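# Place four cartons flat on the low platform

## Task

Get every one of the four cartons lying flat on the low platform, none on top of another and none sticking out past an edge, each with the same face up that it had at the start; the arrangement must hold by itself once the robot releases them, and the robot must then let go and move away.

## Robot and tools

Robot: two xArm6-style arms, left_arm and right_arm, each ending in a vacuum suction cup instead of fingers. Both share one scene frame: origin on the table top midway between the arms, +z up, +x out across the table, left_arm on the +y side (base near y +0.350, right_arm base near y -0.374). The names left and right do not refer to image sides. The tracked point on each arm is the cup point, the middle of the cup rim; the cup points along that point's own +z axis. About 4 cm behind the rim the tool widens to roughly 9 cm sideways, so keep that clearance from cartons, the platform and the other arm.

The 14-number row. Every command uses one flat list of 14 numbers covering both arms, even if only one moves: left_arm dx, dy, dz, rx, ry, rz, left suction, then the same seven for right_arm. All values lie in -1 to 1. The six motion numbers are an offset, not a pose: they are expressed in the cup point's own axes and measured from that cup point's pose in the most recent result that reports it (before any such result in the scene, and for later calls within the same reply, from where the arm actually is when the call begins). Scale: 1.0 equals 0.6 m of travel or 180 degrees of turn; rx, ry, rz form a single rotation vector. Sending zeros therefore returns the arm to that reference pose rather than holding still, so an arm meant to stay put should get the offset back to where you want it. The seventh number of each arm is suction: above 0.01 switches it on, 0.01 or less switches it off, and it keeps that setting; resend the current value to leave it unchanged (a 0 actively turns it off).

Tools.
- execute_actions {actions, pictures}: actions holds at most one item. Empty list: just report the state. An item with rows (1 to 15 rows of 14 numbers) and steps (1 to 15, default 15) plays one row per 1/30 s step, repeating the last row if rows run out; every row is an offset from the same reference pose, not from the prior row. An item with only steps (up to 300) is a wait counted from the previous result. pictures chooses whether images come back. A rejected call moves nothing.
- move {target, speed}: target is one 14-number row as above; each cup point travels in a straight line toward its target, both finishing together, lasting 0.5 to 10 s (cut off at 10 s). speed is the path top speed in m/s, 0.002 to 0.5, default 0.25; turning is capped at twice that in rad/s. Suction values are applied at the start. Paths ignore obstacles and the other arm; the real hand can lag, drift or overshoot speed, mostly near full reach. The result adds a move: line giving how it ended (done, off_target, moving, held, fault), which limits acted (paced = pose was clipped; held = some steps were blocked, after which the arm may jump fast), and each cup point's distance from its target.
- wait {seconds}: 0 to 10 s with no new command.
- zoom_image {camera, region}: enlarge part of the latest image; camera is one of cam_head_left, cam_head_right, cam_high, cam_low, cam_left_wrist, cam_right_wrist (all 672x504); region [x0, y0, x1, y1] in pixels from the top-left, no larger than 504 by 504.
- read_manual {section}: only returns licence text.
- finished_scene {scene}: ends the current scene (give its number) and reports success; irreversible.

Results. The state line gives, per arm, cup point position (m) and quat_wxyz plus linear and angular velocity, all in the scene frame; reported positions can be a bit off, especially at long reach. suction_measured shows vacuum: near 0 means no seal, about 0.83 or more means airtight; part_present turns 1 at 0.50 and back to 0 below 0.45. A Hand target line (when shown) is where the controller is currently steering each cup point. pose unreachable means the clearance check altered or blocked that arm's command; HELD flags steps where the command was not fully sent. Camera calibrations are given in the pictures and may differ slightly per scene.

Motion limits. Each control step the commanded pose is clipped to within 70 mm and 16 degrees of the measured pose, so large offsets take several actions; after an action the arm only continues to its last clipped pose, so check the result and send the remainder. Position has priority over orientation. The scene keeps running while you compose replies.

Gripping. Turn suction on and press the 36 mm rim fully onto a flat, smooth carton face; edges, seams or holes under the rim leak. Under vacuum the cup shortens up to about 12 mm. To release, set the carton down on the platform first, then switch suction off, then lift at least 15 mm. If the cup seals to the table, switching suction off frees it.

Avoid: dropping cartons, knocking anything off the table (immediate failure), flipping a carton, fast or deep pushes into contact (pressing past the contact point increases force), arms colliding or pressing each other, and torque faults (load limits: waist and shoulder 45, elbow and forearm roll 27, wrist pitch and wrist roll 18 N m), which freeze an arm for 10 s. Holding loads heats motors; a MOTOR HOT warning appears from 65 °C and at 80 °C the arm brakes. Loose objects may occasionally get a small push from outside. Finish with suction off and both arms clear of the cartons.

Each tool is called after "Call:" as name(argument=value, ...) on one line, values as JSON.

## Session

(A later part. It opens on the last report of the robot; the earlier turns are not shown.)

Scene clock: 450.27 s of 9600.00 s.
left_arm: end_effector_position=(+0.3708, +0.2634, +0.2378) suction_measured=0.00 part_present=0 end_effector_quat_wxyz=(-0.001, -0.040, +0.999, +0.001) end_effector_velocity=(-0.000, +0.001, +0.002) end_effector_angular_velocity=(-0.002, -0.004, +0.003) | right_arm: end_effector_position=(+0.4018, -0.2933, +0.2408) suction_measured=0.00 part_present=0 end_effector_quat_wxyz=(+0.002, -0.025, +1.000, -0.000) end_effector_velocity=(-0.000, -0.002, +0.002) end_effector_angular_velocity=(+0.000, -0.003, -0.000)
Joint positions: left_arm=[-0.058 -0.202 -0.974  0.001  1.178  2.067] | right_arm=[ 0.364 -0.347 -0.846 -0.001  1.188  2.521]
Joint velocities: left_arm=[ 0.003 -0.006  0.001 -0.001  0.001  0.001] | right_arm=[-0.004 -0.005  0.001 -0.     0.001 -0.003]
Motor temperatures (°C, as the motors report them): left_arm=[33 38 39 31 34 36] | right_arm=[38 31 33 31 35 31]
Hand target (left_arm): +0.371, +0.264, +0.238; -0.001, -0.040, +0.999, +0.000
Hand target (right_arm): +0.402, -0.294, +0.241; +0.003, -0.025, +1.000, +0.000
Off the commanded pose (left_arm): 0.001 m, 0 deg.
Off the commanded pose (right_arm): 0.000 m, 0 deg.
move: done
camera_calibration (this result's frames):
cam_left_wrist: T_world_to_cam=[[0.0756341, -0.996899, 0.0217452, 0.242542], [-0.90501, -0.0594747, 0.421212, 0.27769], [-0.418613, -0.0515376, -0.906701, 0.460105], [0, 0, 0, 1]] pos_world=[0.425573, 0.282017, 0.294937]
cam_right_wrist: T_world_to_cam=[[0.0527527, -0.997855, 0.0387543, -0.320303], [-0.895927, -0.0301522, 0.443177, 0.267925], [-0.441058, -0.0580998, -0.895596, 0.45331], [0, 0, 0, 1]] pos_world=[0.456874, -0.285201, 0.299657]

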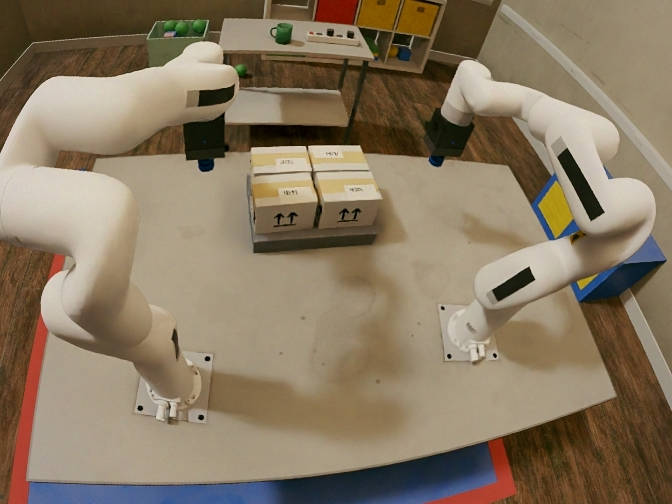

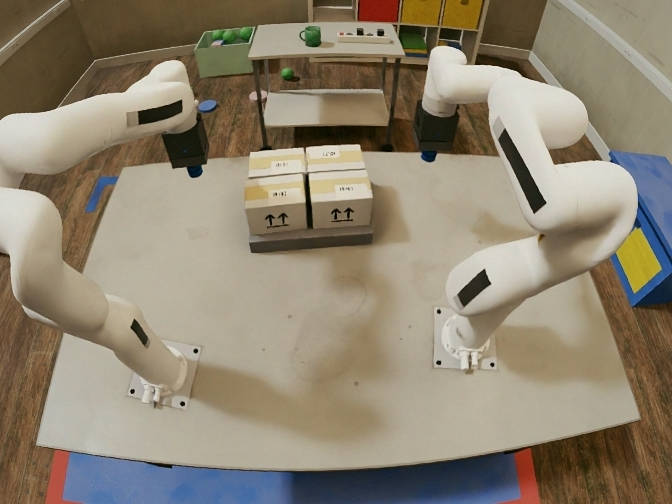

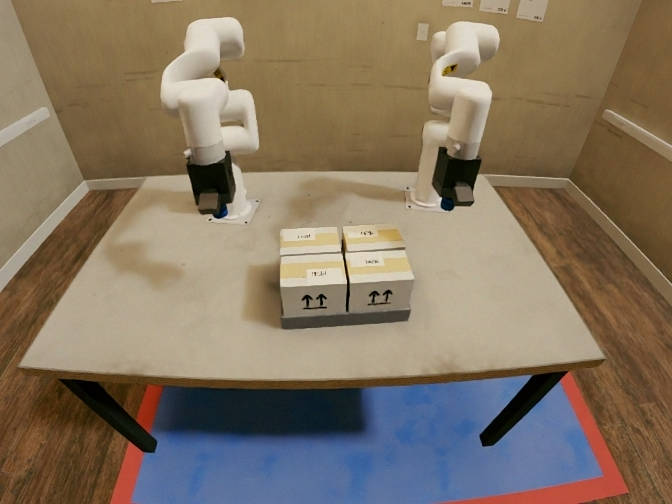

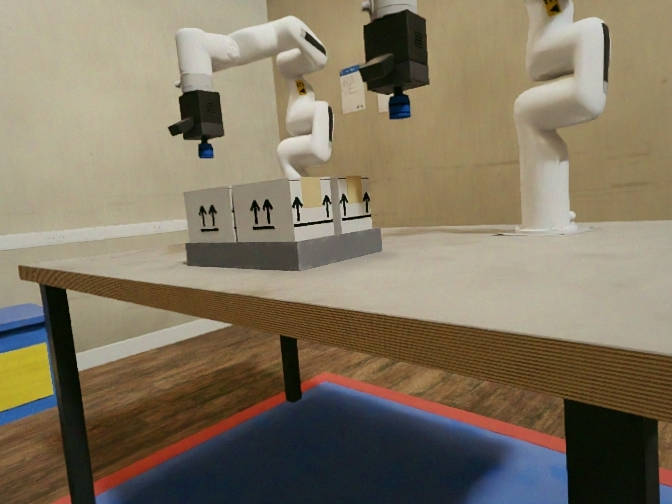

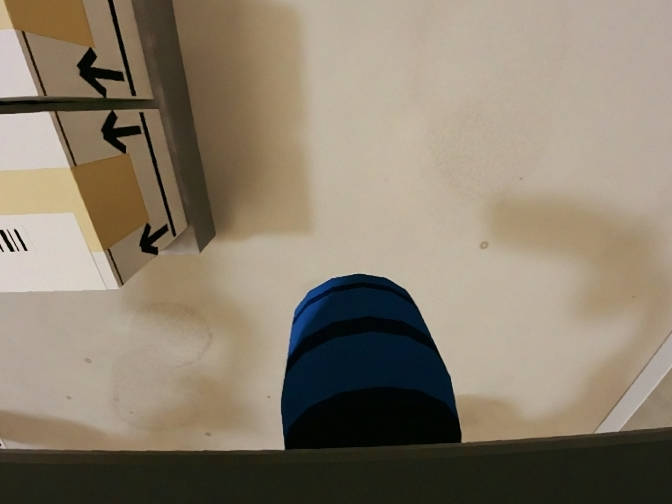

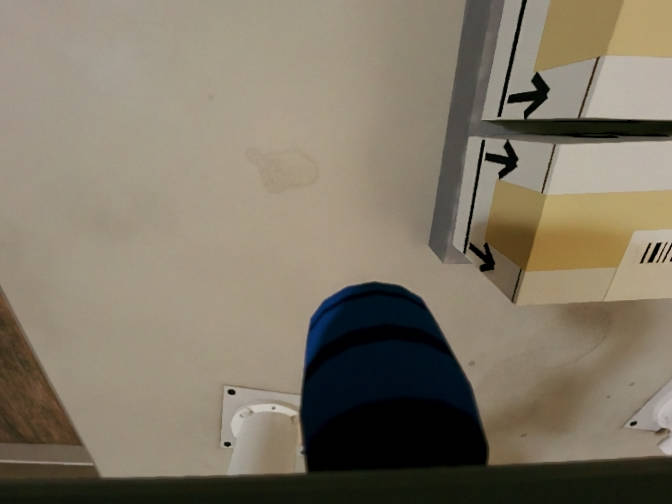

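Call:
move(target=[0.0005, -0.3016, 0.1263, 0, 0, 0, 0, 0, 0, 0, 0, 0, 0, 0], speed=0.3)

Call:
move(target=[0, 0, 0.0283, 0, 0, 0, 1, 0, 0, 0, 0, 0, 0, 0], speed=0.04)

Call:
move(target=[0.0033, -0.01, 0.0108, 0, 0, 0.014, 1, 0, 0, 0, 0, 0, 0, 0], speed=0.03)

Scene clock: 530.93 s of 9600.00 s.
left_arm: end_effector_position=(+0.3857, +0.0835, +0.1626) suction_measured=0.00 part_present=0 end_effector_quat_wxyz=(-0.000, -0.040, +0.999, +0.001) end_effector_velocity=(-0.001, -0.001, -0.003) end_effector_angular_velocity=(+0.003, +0.005, -0.002) | right_arm: end_effector_position=(+0.4018, -0.2933, +0.2408) suction_measured=0.00 part_present=0 end_effector_quat_wxyz=(+0.002, -0.025, +1.000, -0.000) end_effector_velocity=(+0.001, +0.000, +0.000) end_effector_angular_velocity=(+0.000, -0.003, +0.002)
Joint positions: left_arm=[-0.412  0.145 -1.144  0.001  1.001  1.713] | right_arm=[ 0.364 -0.347 -0.846 -0.001  1.188  2.521]
Joint velocities: left_arm=[-0.004  0.007 -0.002 -0.001  0.001 -0.001] | right_arm=[ 0.001 -0.001  0.    -0.    -0.003 -0.001]
Motor temperatures (°C, as the motors report them): left_arm=[33 37 41 31 34 36] | right_arm=[38 30 35 31 35 31]
Hand target (left_arm): +0.386, +0.083, +0.162; -0.001, -0.040, +0.999, +0.001
Hand target (right_arm): +0.402, -0.293, +0.241; +0.002, -0.025, +1.000, -0.000
Off the commanded pose (left_arm): 0.001 m, 0 deg.
Off the commanded pose (right_arm): 0.000 m, 0 deg.
After step 90, 76.43 s passed at rest.
move: done
camera_calibration (this result's frames):
cam_left_wrist: T_world_to_cam=[[0.0758889, -0.996886, 0.0214272, 0.0636101], [-0.905589, -0.0599134, 0.419903, 0.312685], [-0.417312, -0.0512702, -0.907316, 0.388443], [0, 0, 0, 1]] pos_world=[0.440438, 0.102062, 0.21978]
cam_right_wrist: T_world_to_cam=[[0.0527515, -0.997855, 0.038754, -0.320303], [-0.895928, -0.0301515, 0.443174, 0.267926], [-0.441055, -0.0580989, -0.895597, 0.453311], [0, 0, 0, 1]] pos_world=[0.456874, -0.285201, 0.299659]

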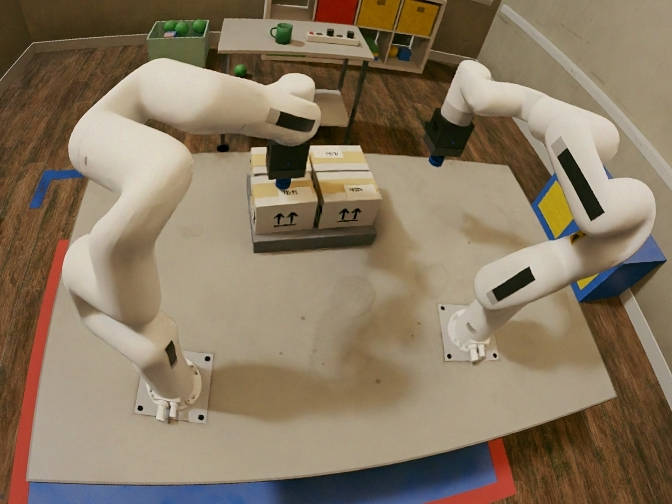

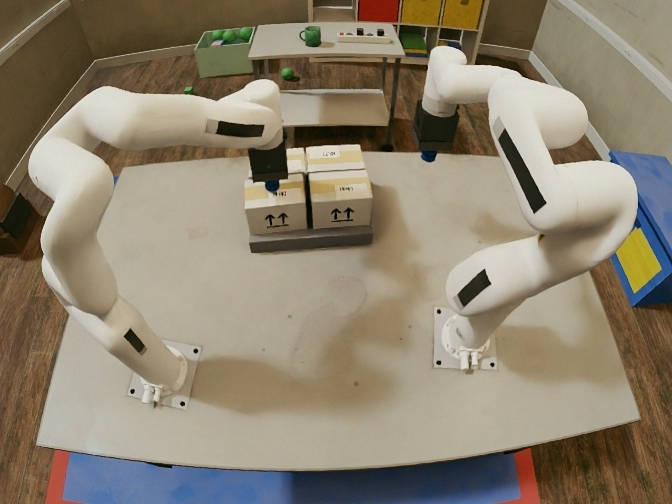

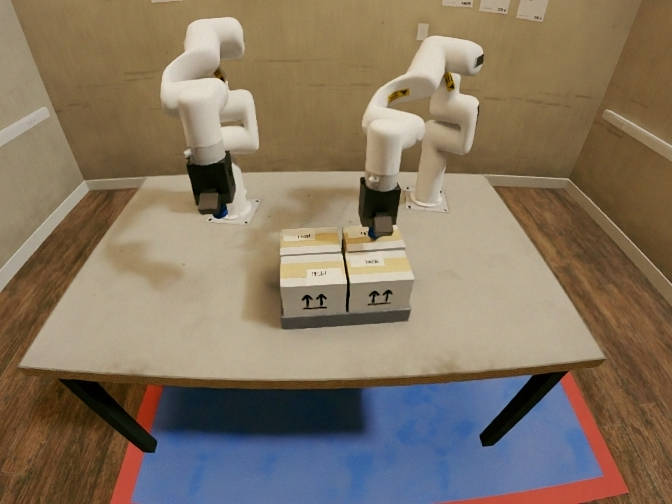

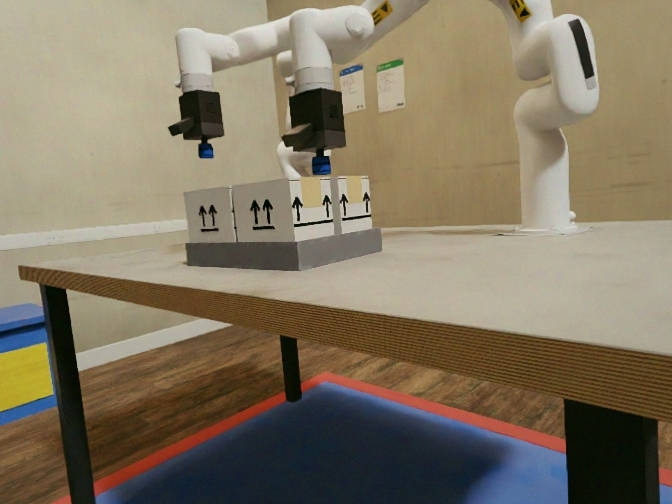

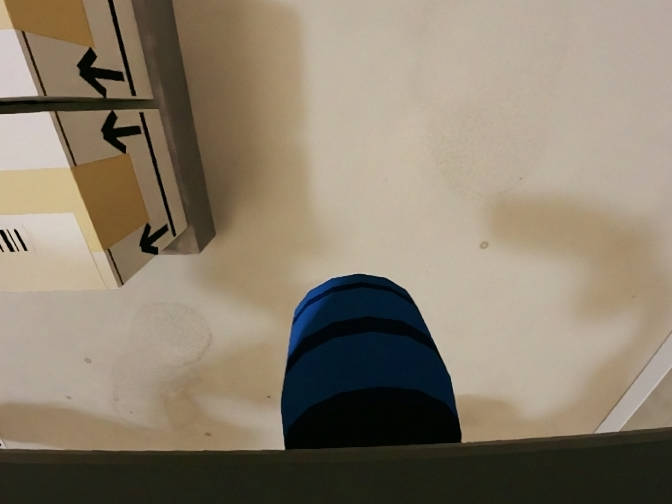

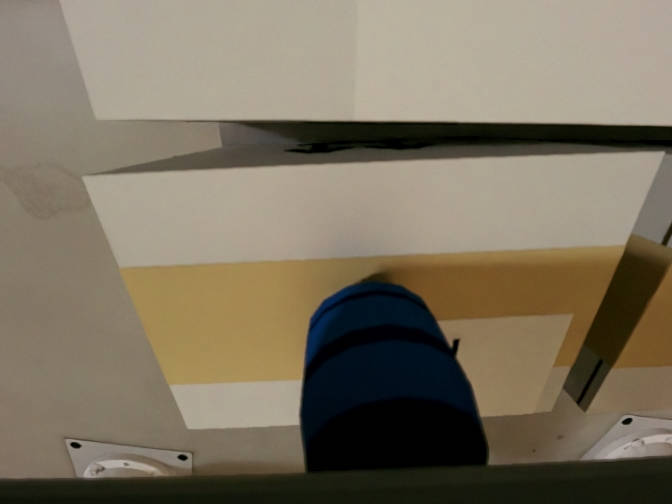

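Scene clock: 531.70 s of 9600.00 s.
left_arm: end_effector_position=(+0.3856, +0.0835, +0.1455) suction_measured=1.00 part_present=1 end_effector_quat_wxyz=(-0.001, -0.040, +0.999, +0.001) end_effector_velocity=(+0.003, -0.002, +0.004) end_effector_angular_velocity=(-0.007, -0.011, -0.001) | right_arm: end_effector_position=(+0.4018, -0.2933, +0.2408) suction_measured=0.00 part_present=0 end_effector_quat_wxyz=(+0.002, -0.025, +1.000, -0.000) end_effector_velocity=(-0.001, -0.000, -0.001) end_effector_angular_velocity=(-0.000, +0.004, -0.000)
Joint positions: left_arm=[-0.412  0.166 -1.12   0.001  0.955  1.713] | right_arm=[ 0.364 -0.347 -0.846 -0.001  1.188  2.521]
Joint velocities: left_arm=[ 0.    -0.003 -0.004  0.    -0.005  0.001] | right_arm=[0.    0.002 0.001 0.    0.001 0.   ]
Motor temperatures (°C, as the motors report them): left_arm=[33 37 41 31 34 36] | right_arm=[38 30 35 31 35 31]
Hand target (left_arm): +0.386, +0.083, +0.146; -0.000, -0.040, +0.999, +0.001
Hand target (right_arm): +0.402, -0.293, +0.241; +0.002, -0.025, +1.000, -0.000
Off the commanded pose (left_arm): 0.000 m, 0 deg.
Off the commanded pose (right_arm): 0.000 m, 0 deg.
move: done
camera_calibration (this result's frames):
cam_left_wrist: T_world_to_cam=[[0.0758436, -0.996894, 0.0211935, 0.0640671], [-0.905431, -0.059951, 0.420239, 0.319662], [-0.417663, -0.0510617, -0.907166, 0.373035], [0, 0, 0, 1]] pos_world=[0.440375, 0.10208, 0.202713]
cam_right_wrist: T_world_to_cam=[[0.0527513, -0.997855, 0.038754, -0.320303], [-0.895928, -0.0301513, 0.443174, 0.267926], [-0.441055, -0.0580988, -0.895597, 0.453311], [0, 0, 0, 1]] pos_world=[0.456874, -0.285201, 0.299659]

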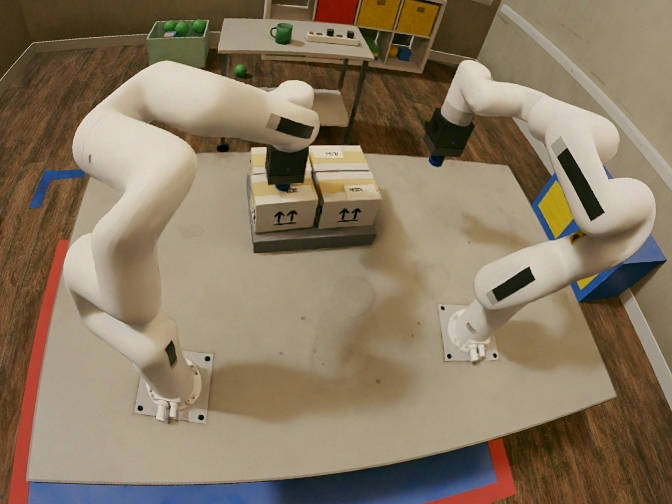

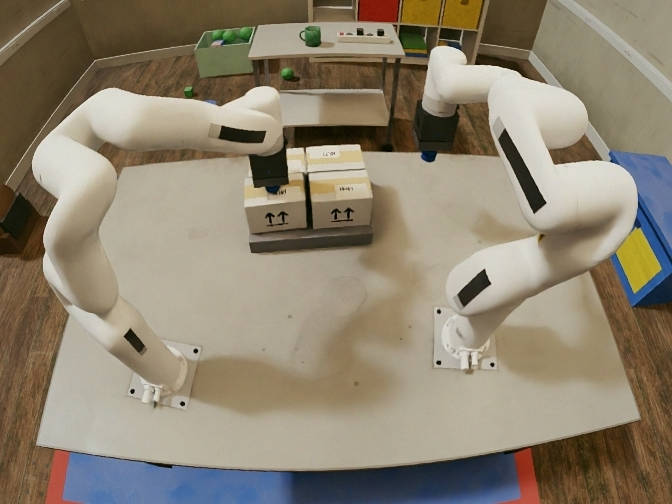

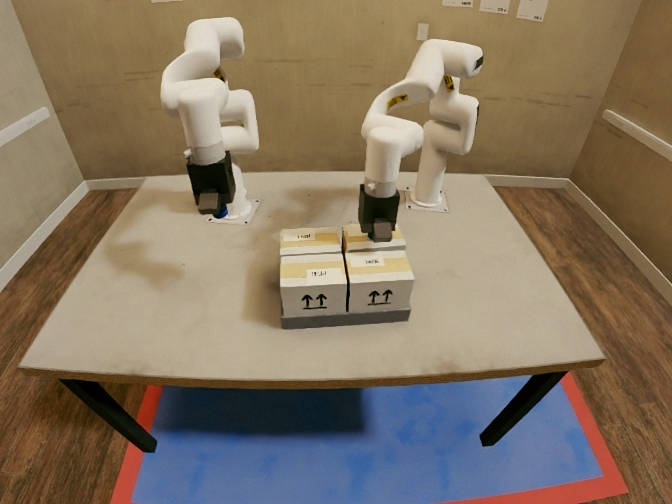

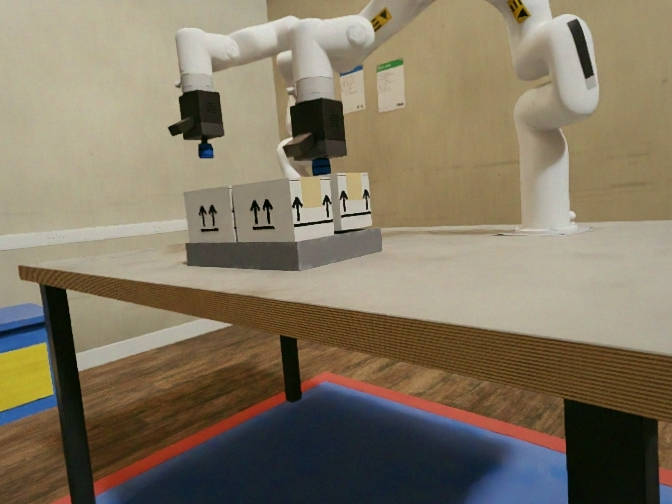

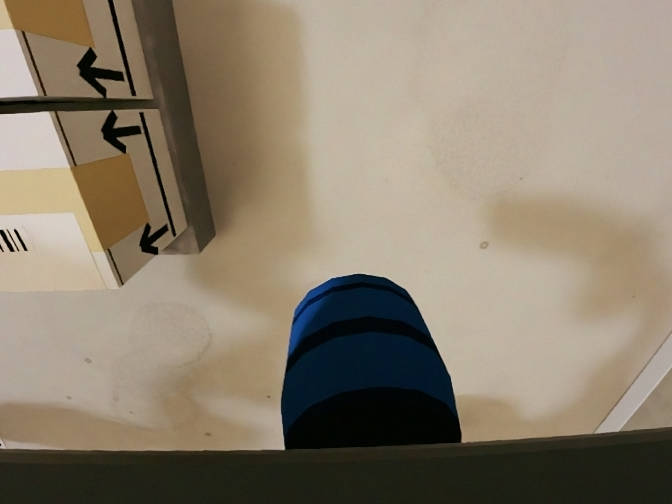

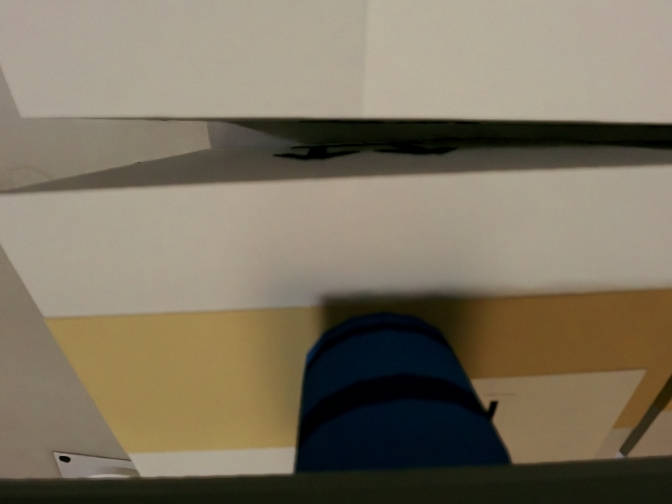

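Scene clock: 532.67 s of 9600.00 s.
left_arm: end_effector_position=(+0.3844, +0.0773, +0.1395) suction_measured=1.00 part_present=1 end_effector_quat_wxyz=(-0.000, -0.018, +1.000, +0.001) end_effector_velocity=(+0.001, -0.001, +0.000) end_effector_angular_velocity=(-0.002, -0.003, -0.004) | right_arm: end_effector_position=(+0.4018, -0.2933, +0.2408) suction_measured=0.00 part_present=0 end_effector_quat_wxyz=(+0.002, -0.025, +1.000, -0.000) end_effector_velocity=(-0.000, -0.000, +0.000) end_effector_angular_velocity=(-0.001, +0.000, +0.000)
Joint positions: left_arm=[-0.424  0.181 -1.12   0.001  0.94   1.745] | right_arm=[ 0.364 -0.347 -0.846 -0.001  1.188  2.521]
Joint velocities: left_arm=[-0.001  0.    -0.    -0.001 -0.004  0.003] | right_arm=[ 0.     0.    -0.    -0.001  0.001  0.   ]
Motor temperatures (°C, as the motors report them): left_arm=[33 37 41 31 34 36] | right_arm=[38 30 35 31 35 31]
Hand target (left_arm): +0.384, +0.077, +0.139; -0.001, -0.018, +1.000, +0.001
Hand target (right_arm): +0.402, -0.293, +0.241; +0.002, -0.025, +1.000, -0.000
Off the commanded pose (left_arm): 0.001 m, 0 deg.
Off the commanded pose (right_arm): 0.000 m, 0 deg.
move: done
camera_calibration (this result's frames):
cam_left_wrist: T_world_to_cam=[[0.0323773, -0.99924, 0.0217204, 0.0749219], [-0.907488, -0.0202838, 0.419589, 0.318532], [-0.418829, -0.0332961, -0.907454, 0.365839], [0, 0, 0, 1]] pos_world=[0.439863, 0.0935071, 0.196703]
cam_right_wrist: T_world_to_cam=[[0.0527513, -0.997855, 0.038754, -0.320303], [-0.895928, -0.0301513, 0.443174, 0.267926], [-0.441055, -0.0580988, -0.895597, 0.453311], [0, 0, 0, 1]] pos_world=[0.456874, -0.285201, 0.299659]

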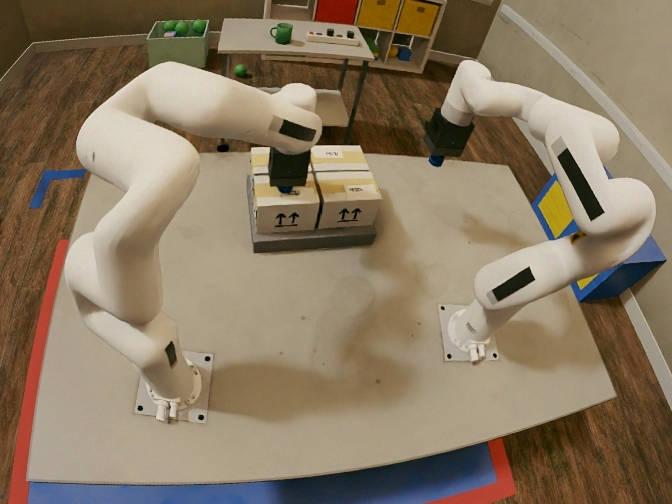

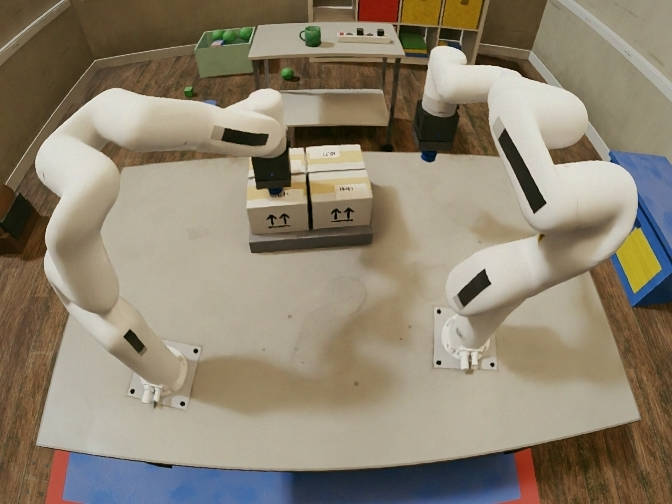

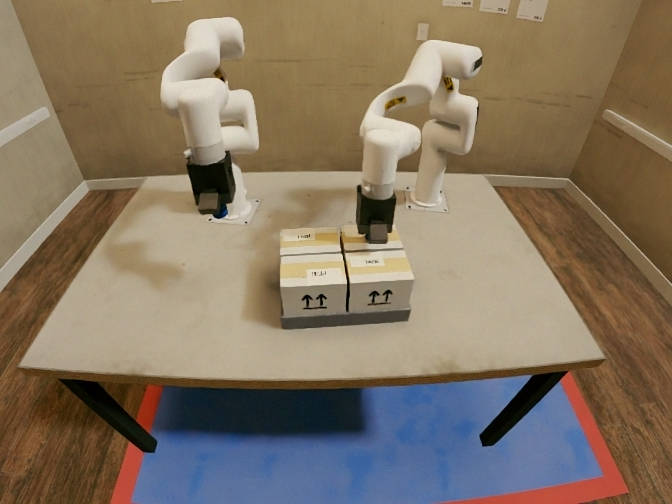

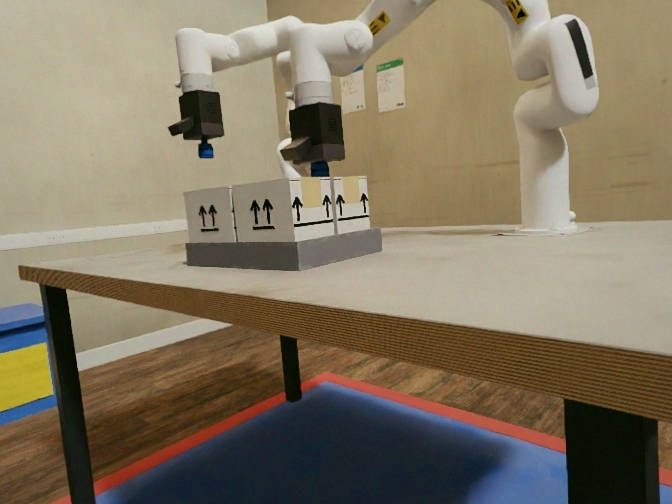

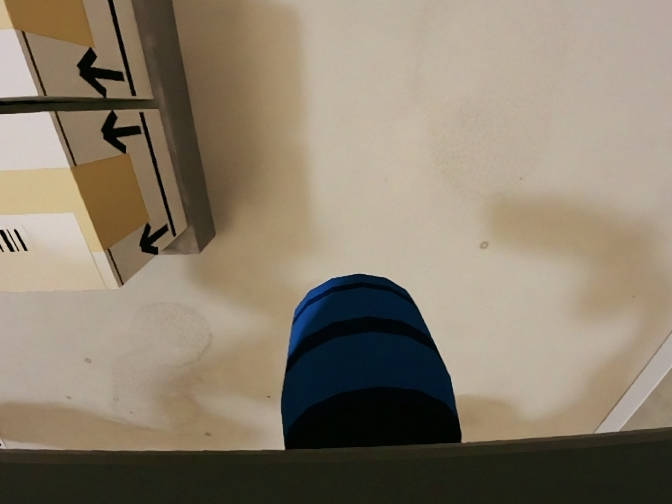

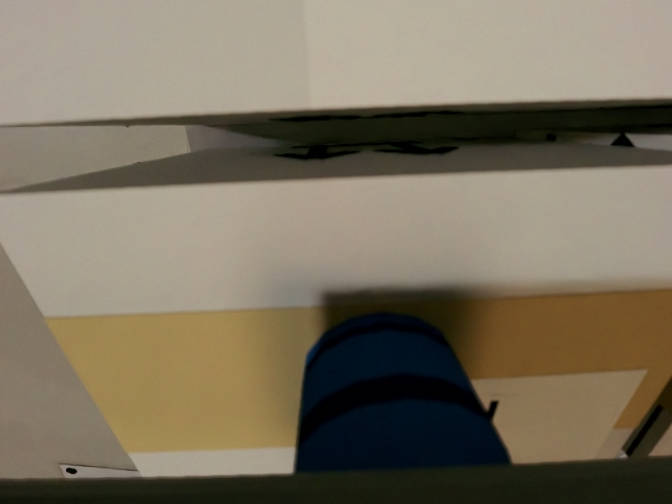

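The carton is re-seated. Release, lift straight up, and move clear.

Call:
execute_actions(actions=[{"rows": [[0,0,0,0,0,0,0,0,0,0,0,0,0,0]], "steps": 4}], pictures=false)

Call:
move(target=[0, 0, -0.05, 0, 0, 0, 0, 0, 0, 0, 0, 0, 0, 0], speed=0.12)

Call:
move(target=[0.0, 0.31, -0.117, 0, 0, 0, 0, 0, 0, 0, 0, 0, 0, 0], speed=0.3)

Scene clock: 540.30 s of 9600.00 s.
left_arm: end_effector_position=(+0.3854, +0.0765, +0.1412) suction_measured=0.00 part_present=0 end_effector_quat_wxyz=(+0.002, -0.018, +1.000, -0.001) end_effector_velocity=(+0.020, -0.013, +0.040) end_effector_angular_velocity=(-0.049, -0.075, -0.000) | right_arm: end_effector_position=(+0.4018, -0.2933, +0.2408) suction_measured=0.00 part_present=0 end_effector_quat_wxyz=(+0.002, -0.025, +1.000, -0.000) end_effector_velocity=(+0.000, +0.000, -0.000) end_effector_angular_velocity=(+0.001, -0.001, -0.000)
Joint positions: left_arm=[-0.424  0.179 -1.123  0.001  0.94   1.745] | right_arm=[ 0.364 -0.347 -0.846 -0.001  1.188  2.521]
Joint velocities: left_arm=[-0.001 -0.041 -0.048  0.    -0.001 -0.   ] | right_arm=[-0.     0.001 -0.     0.001 -0.001  0.   ]
Motor temperatures (°C, as the motors report them): left_arm=[33 38 41 31 34 36] | right_arm=[38 30 35 31 35 31]
Hand target (left_arm): +0.384, +0.077, +0.139; -0.000, -0.018, +1.000, +0.001
Hand target (right_arm): +0.402, -0.293, +0.241; +0.002, -0.025, +1.000, -0.000
Off the commanded pose (left_arm): 0.002 m, 0 deg.
Off the commanded pose (right_arm): 0.000 m, 0 deg.
Steps of this call (steps 1 to 90: nothing new was sent; then 4.50 s passed at rest; steps 91 to 94: all 4 steps of this action). Readings (end_effector_position | what the end effector reports):
91: left_arm (+0.3842, +0.0774, +0.1391) | right_arm (+0.4018, -0.2933, +0.2408) | left_arm suction_measured=0.78 part_present=1 | right_arm suction_measured=0.00 part_present=0
92: left_arm (+0.3843, +0.0773, +0.1393) | right_arm (+0.4018, -0.2933, +0.2408) | left_arm suction_measured=0.26 part_present=0 | right_arm suction_measured=0.00 part_present=0
94: the state above

Scene clock: 541.40 s of 9600.00 s.
left_arm: end_effector_position=(+0.3846, +0.0771, +0.1698) suction_measured=0.00 part_present=0 end_effector_quat_wxyz=(+0.000, -0.018, +1.000, +0.000) end_effector_velocity=(+0.001, -0.000, +0.002) end_effector_angular_velocity=(-0.000, -0.002, -0.002) | right_arm: end_effector_position=(+0.4018, -0.2933, +0.2408) suction_measured=0.00 part_present=0 end_effector_quat_wxyz=(+0.002, -0.025, +1.000, -0.000) end_effector_velocity=(-0.000, -0.000, +0.000) end_effector_angular_velocity=(-0.001, -0.001, +0.000)
Joint positions: left_arm=[-0.424  0.143 -1.163  0.001  1.02   1.745] | right_arm=[ 0.364 -0.347 -0.846 -0.001  1.188  2.521]
Joint velocities: left_arm=[ 0.    -0.002 -0.004  0.001  0.004  0.002] | right_arm=[ 0.    -0.001 -0.001 -0.001  0.001  0.   ]
Motor temperatures (°C, as the motors report them): left_arm=[33 38 41 31 34 36] | right_arm=[38 30 35 31 35 31]
Hand target (left_arm): +0.385, +0.077, +0.171; +0.001, -0.018, +1.000, -0.000
Hand target (right_arm): +0.402, -0.293, +0.241; +0.002, -0.025, +1.000, -0.000
Off the commanded pose (left_arm): 0.001 m, 0 deg.
Off the commanded pose (right_arm): 0.000 m, 0 deg.
move: done
camera_calibration (this result's frames):
cam_left_wrist: T_world_to_cam=[[0.0323401, -0.999225, 0.0224312, 0.0739685], [-0.907939, -0.019988, 0.418626, 0.306299], [-0.417853, -0.0339045, -0.907882, 0.393192], [0, 0, 0, 1]] pos_world=[0.440005, 0.0933645, 0.227088]
cam_right_wrist: T_world_to_cam=[[0.0527512, -0.997855, 0.0387538, -0.320303], [-0.895928, -0.0301513, 0.443174, 0.267926], [-0.441055, -0.0580986, -0.895598, 0.453311], [0, 0, 0, 1]] pos_world=[0.456874, -0.285201, 0.299659]

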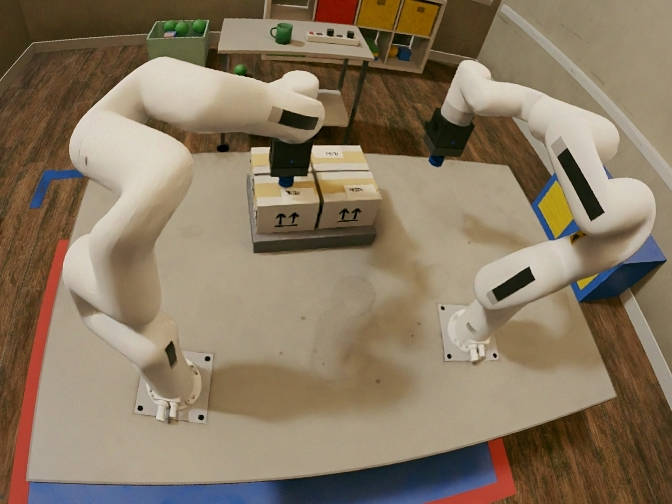

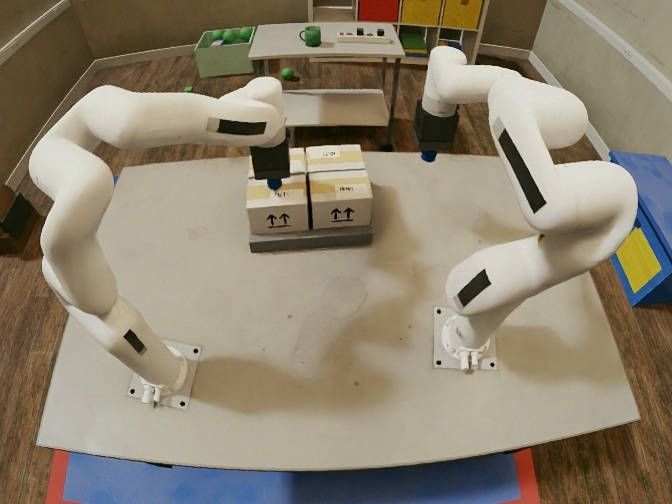

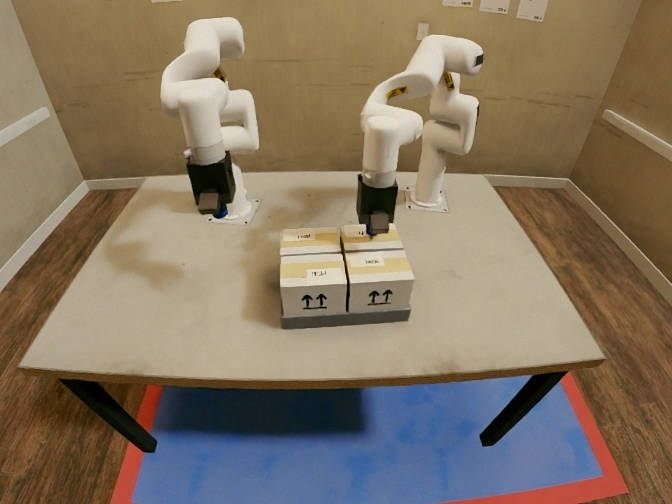

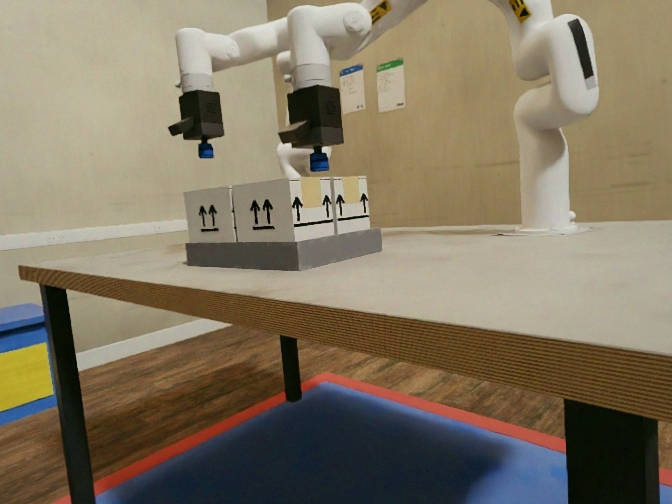

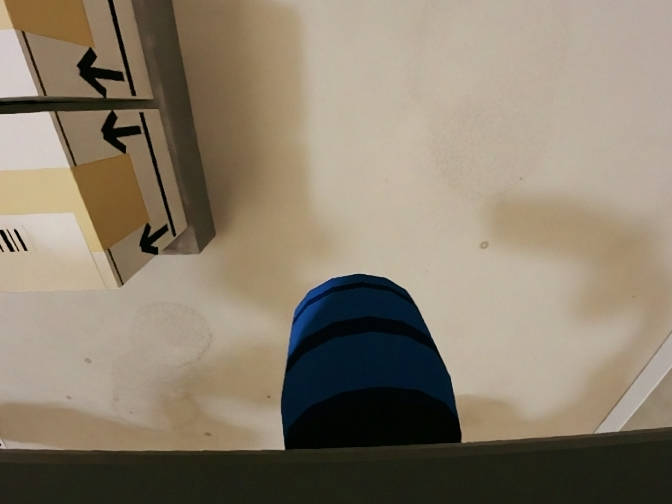

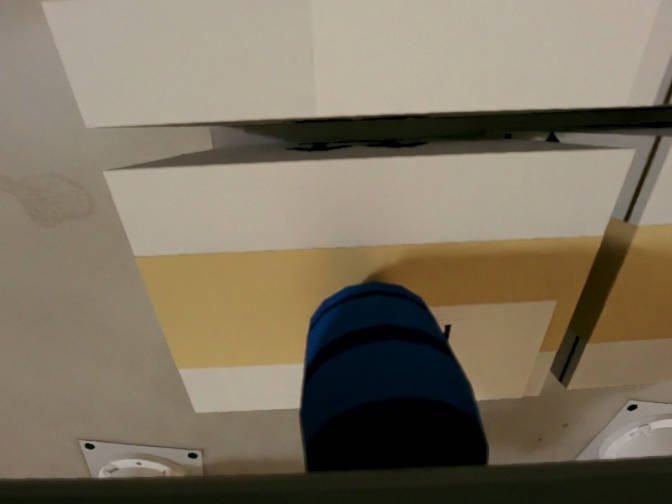

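Scene clock: 542.60 s of 9600.00 s.
left_arm: end_effector_position=(+0.3768, +0.2625, +0.2392) suction_measured=0.00 part_present=0 end_effector_quat_wxyz=(-0.000, -0.018, +1.000, -0.000) end_effector_velocity=(+0.001, +0.002, +0.003) end_effector_angular_velocity=(-0.001, -0.004, +0.003) | right_arm: end_effector_position=(+0.4018, -0.2933, +0.2408) suction_measured=0.00 part_present=0 end_effector_quat_wxyz=(+0.002, -0.025, +1.000, -0.000) end_effector_velocity=(-0.000, +0.000, +0.000) end_effector_angular_velocity=(-0.000, -0.000, +0.001)
Joint positions: left_arm=[-0.057 -0.183 -0.996 -0.     1.18   2.113] | right_arm=[ 0.364 -0.347 -0.846 -0.001  1.188  2.521]
Joint velocities: left_arm=[ 0.005 -0.003 -0.003 -0.001  0.002  0.003] | right_arm=[ 0.001 -0.     0.    -0.    -0.     0.   ]
Motor temperatures (°C, as the motors report them): left_arm=[33 38 41 31 34 36] | right_arm=[38 30 35 31 35 31]
Hand target (left_arm): +0.377, +0.263, +0.240; -0.000, -0.018, +1.000, -0.000
Hand target (right_arm): +0.402, -0.293, +0.241; +0.002, -0.025, +1.000, -0.000
Off the commanded pose (left_arm): 0.001 m, 0 deg.
Off the commanded pose (right_arm): 0.000 m, 0 deg.
move: done
camera_calibration (this result's frames):
cam_left_wrist: T_world_to_cam=[[0.031979, -0.999223, 0.0230587, 0.25791], [-0.907247, -0.0193397, 0.420154, 0.273081], [-0.419381, -0.0343561, -0.90716, 0.459716], [0, 0, 0, 1]] pos_world=[0.4323, 0.278784, 0.296353]
cam_right_wrist: T_world_to_cam=[[0.0527513, -0.997855, 0.038754, -0.320303], [-0.895928, -0.0301513, 0.443174, 0.267926], [-0.441055, -0.0580988, -0.895598, 0.453311], [0, 0, 0, 1]] pos_world=[0.456874, -0.285201, 0.299659]

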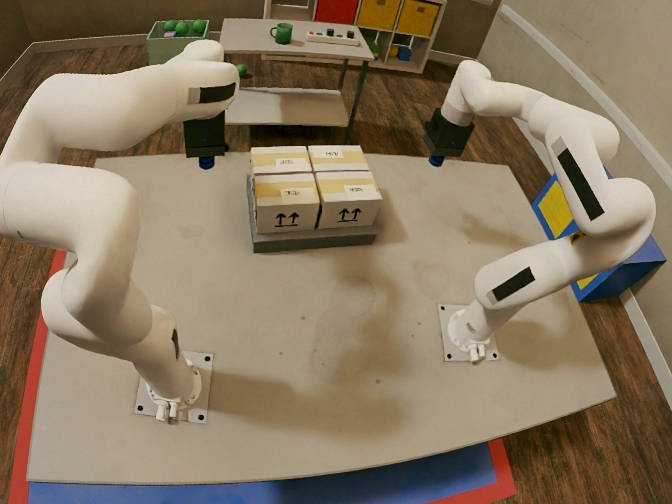

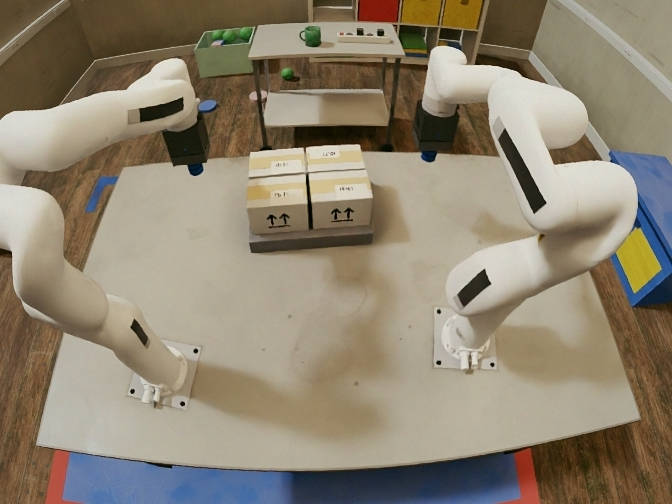

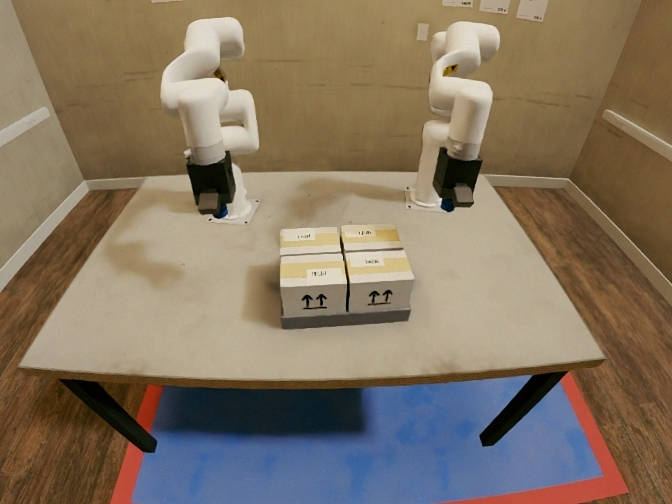

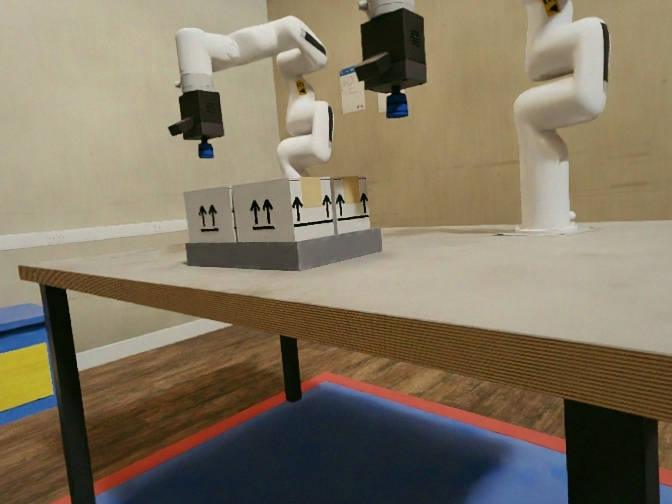

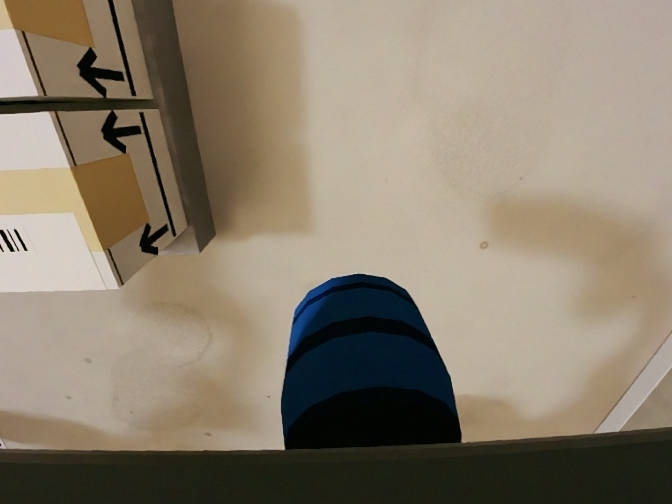

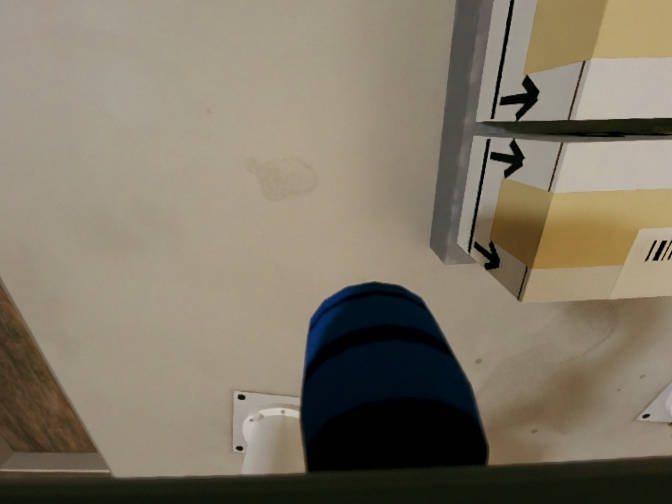

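Call:
zoom_image(camera="cam_left_wrist", region=[140, 90, 225, 260])

Region (140, 90, 225, 260) of cam_left_wrist's 672x504 image, scaled by 2.965, with more detail than that image has.

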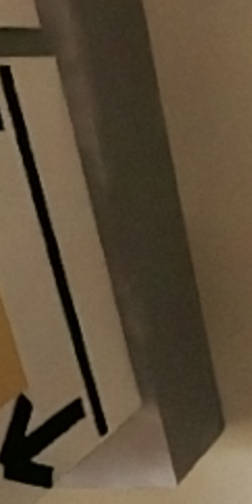

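All four cartons sit inside the platform edges with margin. Finishing scene 1.

Call:
finished_scene(scene=1)

The scene is finished: the task was done.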